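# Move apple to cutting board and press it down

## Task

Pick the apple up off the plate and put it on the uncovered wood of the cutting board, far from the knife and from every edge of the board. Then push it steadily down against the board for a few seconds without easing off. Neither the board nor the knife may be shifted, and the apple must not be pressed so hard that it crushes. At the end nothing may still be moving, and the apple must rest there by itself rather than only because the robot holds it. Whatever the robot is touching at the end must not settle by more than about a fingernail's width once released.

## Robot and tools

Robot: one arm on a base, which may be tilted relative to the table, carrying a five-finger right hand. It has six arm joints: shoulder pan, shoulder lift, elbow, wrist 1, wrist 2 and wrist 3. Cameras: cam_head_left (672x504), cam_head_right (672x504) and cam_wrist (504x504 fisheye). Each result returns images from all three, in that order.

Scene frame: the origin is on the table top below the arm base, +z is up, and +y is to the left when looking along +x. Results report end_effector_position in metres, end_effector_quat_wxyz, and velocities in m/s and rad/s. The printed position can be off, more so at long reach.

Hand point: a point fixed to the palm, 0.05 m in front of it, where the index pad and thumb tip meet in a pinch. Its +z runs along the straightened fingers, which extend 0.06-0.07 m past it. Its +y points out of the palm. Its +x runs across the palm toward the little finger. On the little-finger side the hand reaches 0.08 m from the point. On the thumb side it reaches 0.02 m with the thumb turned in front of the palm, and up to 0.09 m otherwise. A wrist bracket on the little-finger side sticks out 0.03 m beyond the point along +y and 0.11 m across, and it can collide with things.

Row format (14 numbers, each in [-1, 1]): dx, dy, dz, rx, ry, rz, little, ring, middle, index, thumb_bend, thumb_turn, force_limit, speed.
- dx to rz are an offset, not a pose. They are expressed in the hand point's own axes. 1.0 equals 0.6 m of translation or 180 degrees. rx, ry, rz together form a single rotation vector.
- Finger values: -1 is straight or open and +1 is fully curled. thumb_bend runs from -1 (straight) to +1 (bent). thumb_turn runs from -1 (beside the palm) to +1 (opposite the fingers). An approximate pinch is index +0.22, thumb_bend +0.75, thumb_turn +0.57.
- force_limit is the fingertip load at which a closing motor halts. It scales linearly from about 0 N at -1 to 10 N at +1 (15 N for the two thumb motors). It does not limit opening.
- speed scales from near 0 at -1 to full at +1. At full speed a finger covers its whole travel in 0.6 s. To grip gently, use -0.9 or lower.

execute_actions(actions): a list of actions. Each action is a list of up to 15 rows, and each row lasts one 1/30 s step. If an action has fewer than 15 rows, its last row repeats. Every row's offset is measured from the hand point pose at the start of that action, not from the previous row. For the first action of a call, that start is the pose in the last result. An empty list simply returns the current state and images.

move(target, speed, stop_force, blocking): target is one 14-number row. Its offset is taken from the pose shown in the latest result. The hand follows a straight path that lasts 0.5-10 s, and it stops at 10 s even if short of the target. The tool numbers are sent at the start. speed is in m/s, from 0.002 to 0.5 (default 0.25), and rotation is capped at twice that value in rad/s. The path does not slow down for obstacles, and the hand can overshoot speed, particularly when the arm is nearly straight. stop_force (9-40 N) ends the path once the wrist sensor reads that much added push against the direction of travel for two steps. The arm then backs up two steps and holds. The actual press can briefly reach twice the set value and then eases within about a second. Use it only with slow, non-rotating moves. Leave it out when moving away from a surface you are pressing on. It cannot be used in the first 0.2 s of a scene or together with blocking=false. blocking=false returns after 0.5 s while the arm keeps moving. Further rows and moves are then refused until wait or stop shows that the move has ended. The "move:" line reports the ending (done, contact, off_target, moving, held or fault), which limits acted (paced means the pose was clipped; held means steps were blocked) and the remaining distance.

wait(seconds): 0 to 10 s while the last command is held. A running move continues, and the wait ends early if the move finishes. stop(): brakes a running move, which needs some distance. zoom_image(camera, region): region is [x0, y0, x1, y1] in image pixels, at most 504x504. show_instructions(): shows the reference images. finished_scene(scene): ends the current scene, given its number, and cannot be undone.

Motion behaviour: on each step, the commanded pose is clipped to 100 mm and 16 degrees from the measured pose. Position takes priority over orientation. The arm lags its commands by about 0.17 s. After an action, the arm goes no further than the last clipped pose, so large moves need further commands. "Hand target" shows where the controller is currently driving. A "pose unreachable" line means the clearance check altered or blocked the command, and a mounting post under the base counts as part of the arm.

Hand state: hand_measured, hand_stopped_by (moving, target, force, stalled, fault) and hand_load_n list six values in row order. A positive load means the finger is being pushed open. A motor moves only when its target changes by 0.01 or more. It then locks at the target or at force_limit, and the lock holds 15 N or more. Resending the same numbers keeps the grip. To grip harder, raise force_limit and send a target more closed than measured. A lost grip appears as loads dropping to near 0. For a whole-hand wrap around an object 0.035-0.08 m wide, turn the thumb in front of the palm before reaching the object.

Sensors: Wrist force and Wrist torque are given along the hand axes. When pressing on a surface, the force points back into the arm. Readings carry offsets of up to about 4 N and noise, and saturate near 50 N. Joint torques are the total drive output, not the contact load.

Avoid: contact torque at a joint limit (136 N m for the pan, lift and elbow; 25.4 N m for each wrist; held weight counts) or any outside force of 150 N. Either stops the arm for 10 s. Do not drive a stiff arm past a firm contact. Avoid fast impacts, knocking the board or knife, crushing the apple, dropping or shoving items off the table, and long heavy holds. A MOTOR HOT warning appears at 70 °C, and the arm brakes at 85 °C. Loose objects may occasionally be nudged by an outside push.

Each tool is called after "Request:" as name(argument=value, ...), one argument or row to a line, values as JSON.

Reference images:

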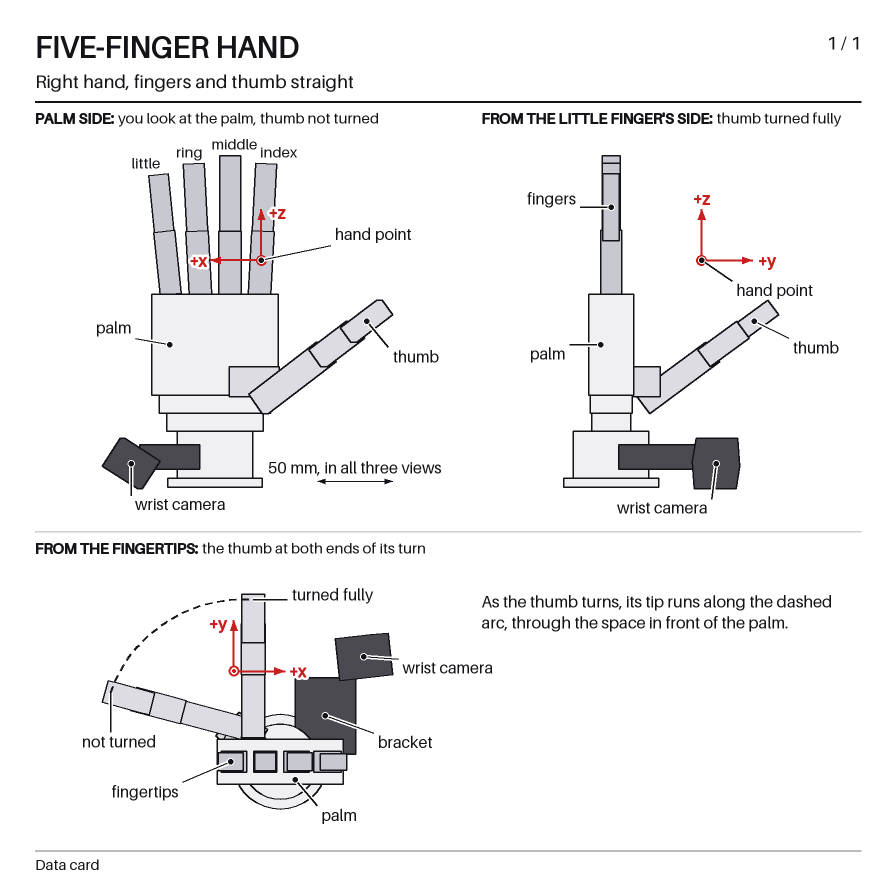

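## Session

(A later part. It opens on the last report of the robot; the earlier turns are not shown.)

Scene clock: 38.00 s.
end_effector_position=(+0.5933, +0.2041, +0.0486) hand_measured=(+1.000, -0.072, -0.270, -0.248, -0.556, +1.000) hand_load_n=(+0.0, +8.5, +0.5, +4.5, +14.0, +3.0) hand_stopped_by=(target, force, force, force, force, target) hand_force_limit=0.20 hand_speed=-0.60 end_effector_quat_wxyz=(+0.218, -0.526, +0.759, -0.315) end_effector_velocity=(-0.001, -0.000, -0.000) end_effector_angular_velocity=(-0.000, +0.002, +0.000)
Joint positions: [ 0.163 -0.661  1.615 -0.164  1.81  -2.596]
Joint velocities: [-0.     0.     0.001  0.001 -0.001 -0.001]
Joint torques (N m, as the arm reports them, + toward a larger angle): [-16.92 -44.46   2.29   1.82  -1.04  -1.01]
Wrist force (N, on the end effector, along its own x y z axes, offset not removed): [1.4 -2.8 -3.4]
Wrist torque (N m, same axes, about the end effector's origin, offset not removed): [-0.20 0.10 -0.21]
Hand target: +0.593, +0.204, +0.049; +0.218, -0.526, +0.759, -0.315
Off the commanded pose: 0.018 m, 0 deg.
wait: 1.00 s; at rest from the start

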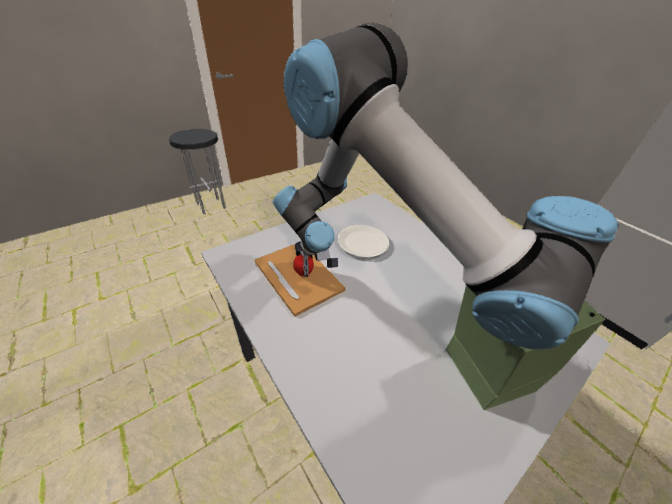

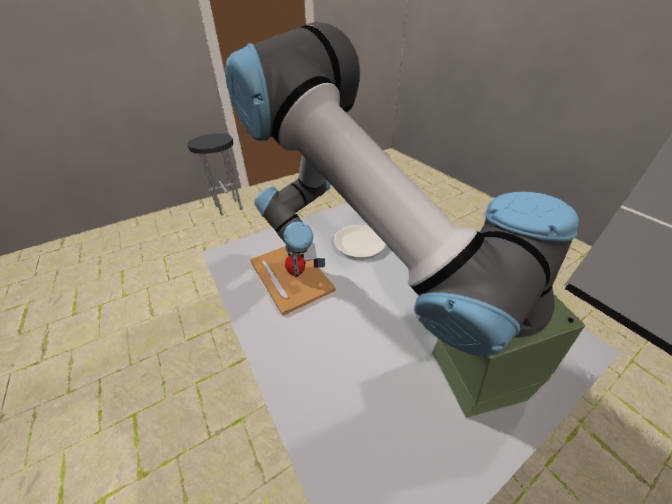

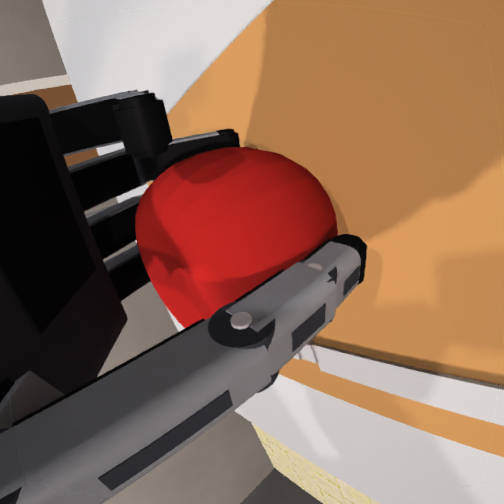

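Request:
execute_actions(
  actions=[
    [[0,0.00045,0.00045,0,0,0,1,1,1,1,1,1,0.2,-0.6]],
  ],
)

Request:
wait(
  seconds=1,
)

Scene clock: 39.07 s.
end_effector_position=(+0.5933, +0.2040, +0.0482) hand_measured=(+1.000, -0.072, -0.270, -0.248, -0.556, +1.000) hand_load_n=(+0.0, +8.0, +0.5, +4.0, +14.0, +2.5) hand_stopped_by=(target, force, force, force, force, target) hand_force_limit=0.20 hand_speed=-0.60 end_effector_quat_wxyz=(+0.218, -0.526, +0.759, -0.315) end_effector_velocity=(+0.001, +0.001, +0.001) end_effector_angular_velocity=(+0.001, -0.001, +0.001)
Joint positions: [ 0.163 -0.66   1.615 -0.164  1.81  -2.596]
Joint velocities: [ 0.001 -0.001 -0.001  0.001 -0.     0.   ]
Joint torques (N m, as the arm reports them, + toward a larger angle): [  2.96 -28.52 -21.73  -1.43   0.74   1.42]
Wrist force (N, on the end effector, along its own x y z axes, offset not removed): [-0.3 -7.7 -12.5]
Wrist torque (N m, same axes, about the end effector's origin, offset not removed): [-0.07 0.60 -0.36]
Hand target: +0.593, +0.204, +0.048; +0.218, -0.526, +0.759, -0.315
Off the commanded pose: 0.000 m, 0 deg.

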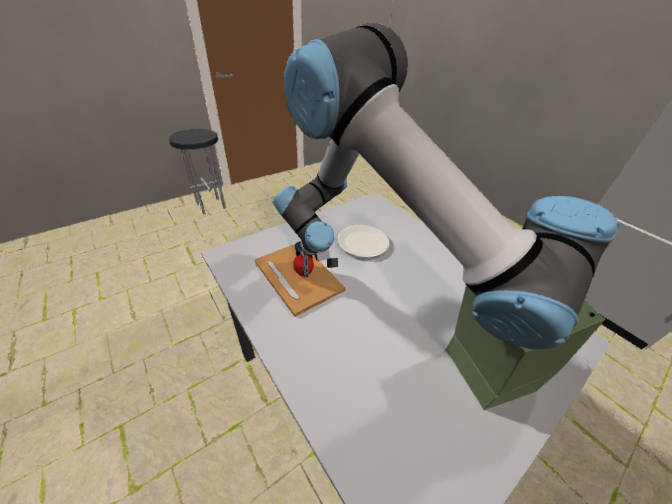

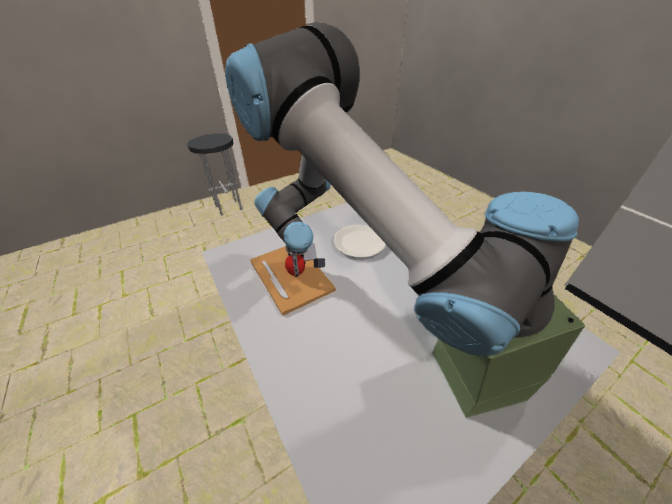

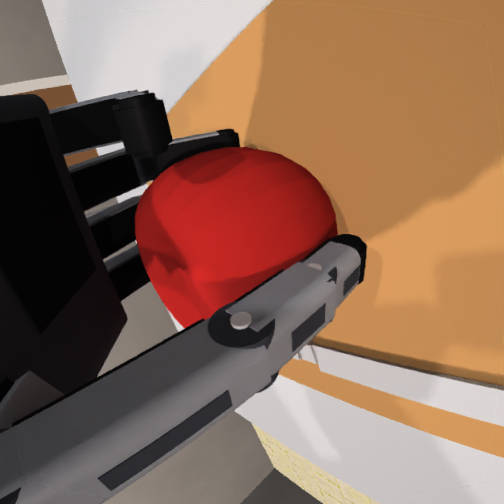

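Scene clock: 40.07 s.
end_effector_position=(+0.5933, +0.2040, +0.0482) hand_measured=(+1.000, -0.072, -0.270, -0.248, -0.556, +1.000) hand_load_n=(+0.0, +8.0, +0.5, +4.0, +14.0, +2.5) hand_stopped_by=(target, force, force, force, force, target) hand_force_limit=0.20 hand_speed=-0.60 end_effector_quat_wxyz=(+0.218, -0.526, +0.759, -0.315) end_effector_velocity=(+0.000, +0.001, +0.000) end_effector_angular_velocity=(+0.002, -0.001, +0.001)
Joint positions: [ 0.163 -0.66   1.615 -0.164  1.81  -2.596]
Joint velocities: [ 0.001 -0.    -0.    -0.001 -0.001  0.001]
Joint torques (N m, as the arm reports them, + toward a larger angle): [  2.72 -26.89 -21.03  -1.33   1.31   1.24]
Wrist force (N, on the end effector, along its own x y z axes, offset not removed): [1.5 -9.6 -12.8]
Wrist torque (N m, same axes, about the end effector's origin, offset not removed): [-0.23 0.30 -0.32]
Hand target: +0.593, +0.204, +0.048; +0.218, -0.526, +0.759, -0.315
Off the commanded pose: 0.000 m, 0 deg.
wait: 1.00 s; at rest by 0.17 s

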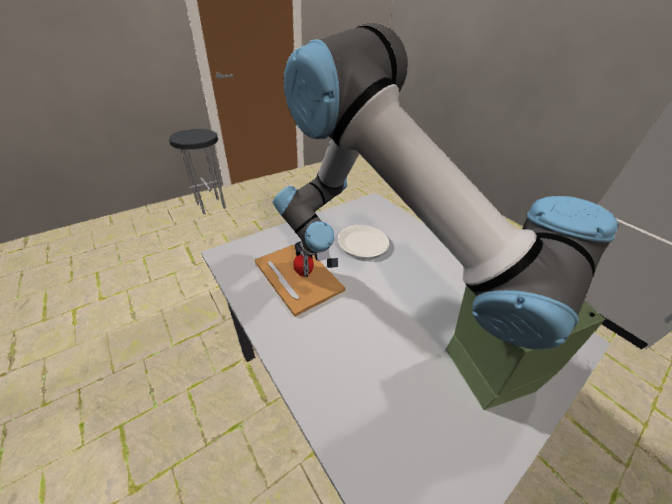

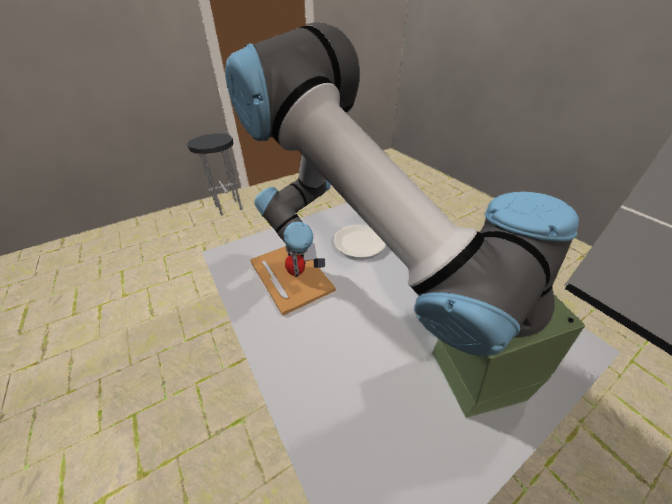

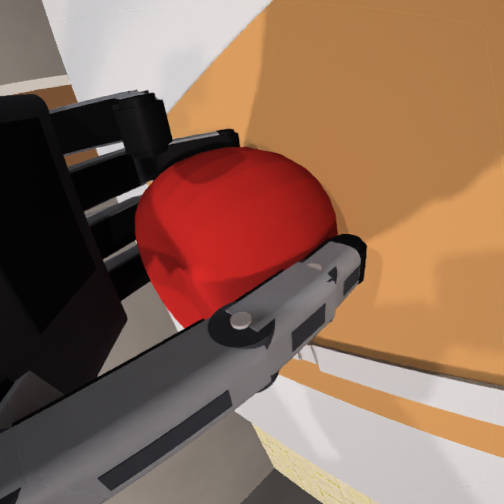

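Request:
wait(
  seconds=8,
)

Scene clock: 48.40 s.
end_effector_position=(+0.5933, +0.2040, +0.0482) hand_measured=(+1.000, -0.072, -0.270, -0.248, -0.556, +1.000) hand_load_n=(+0.0, +8.0, +0.5, +4.0, +14.0, +2.5) hand_stopped_by=(target, force, force, force, force, target) hand_force_limit=0.20 hand_speed=-0.60 end_effector_quat_wxyz=(+0.218, -0.526, +0.759, -0.315) end_effector_velocity=(-0.001, +0.000, -0.000) end_effector_angular_velocity=(-0.001, +0.002, +0.000)
Joint positions: [ 0.163 -0.66   1.615 -0.164  1.81  -2.596]
Joint velocities: [ 0.001 -0.001  0.001  0.001  0.001 -0.   ]
Joint torques (N m, as the arm reports them, + toward a larger angle): [  3.46 -26.95 -20.48  -1.16   0.93   1.24]
Wrist force (N, on the end effector, along its own x y z axes, offset not removed): [1.9 -10.3 -12.2]
Wrist torque (N m, same axes, about the end effector's origin, offset not removed): [-0.43 0.18 -0.30]
Hand target: +0.593, +0.204, +0.048; +0.218, -0.526, +0.759, -0.315
Off the commanded pose: 0.000 m, 0 deg.
wait: 8.00 s; at rest from the start

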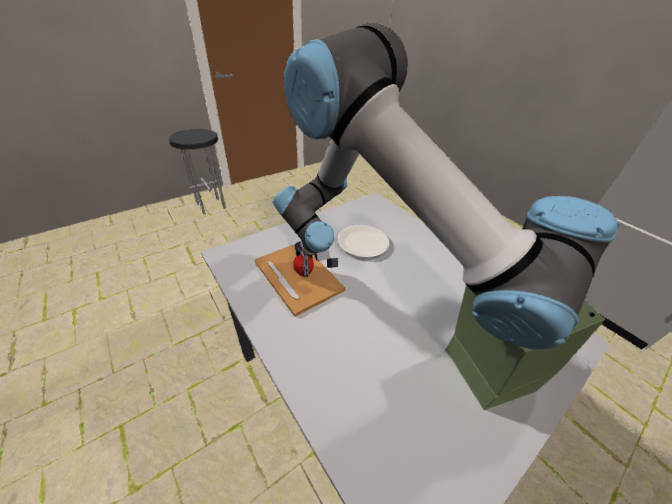

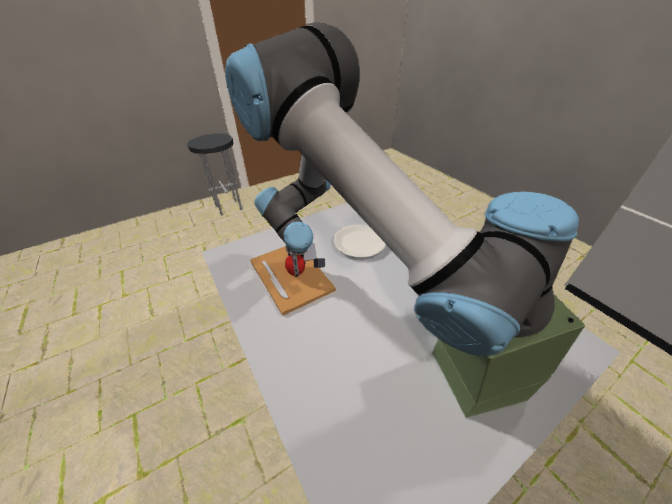

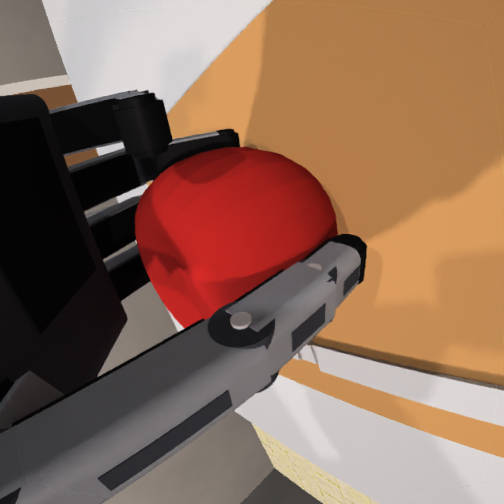

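Request:
finished_scene(
  scene=1,
)

The scene is finished: the task was done.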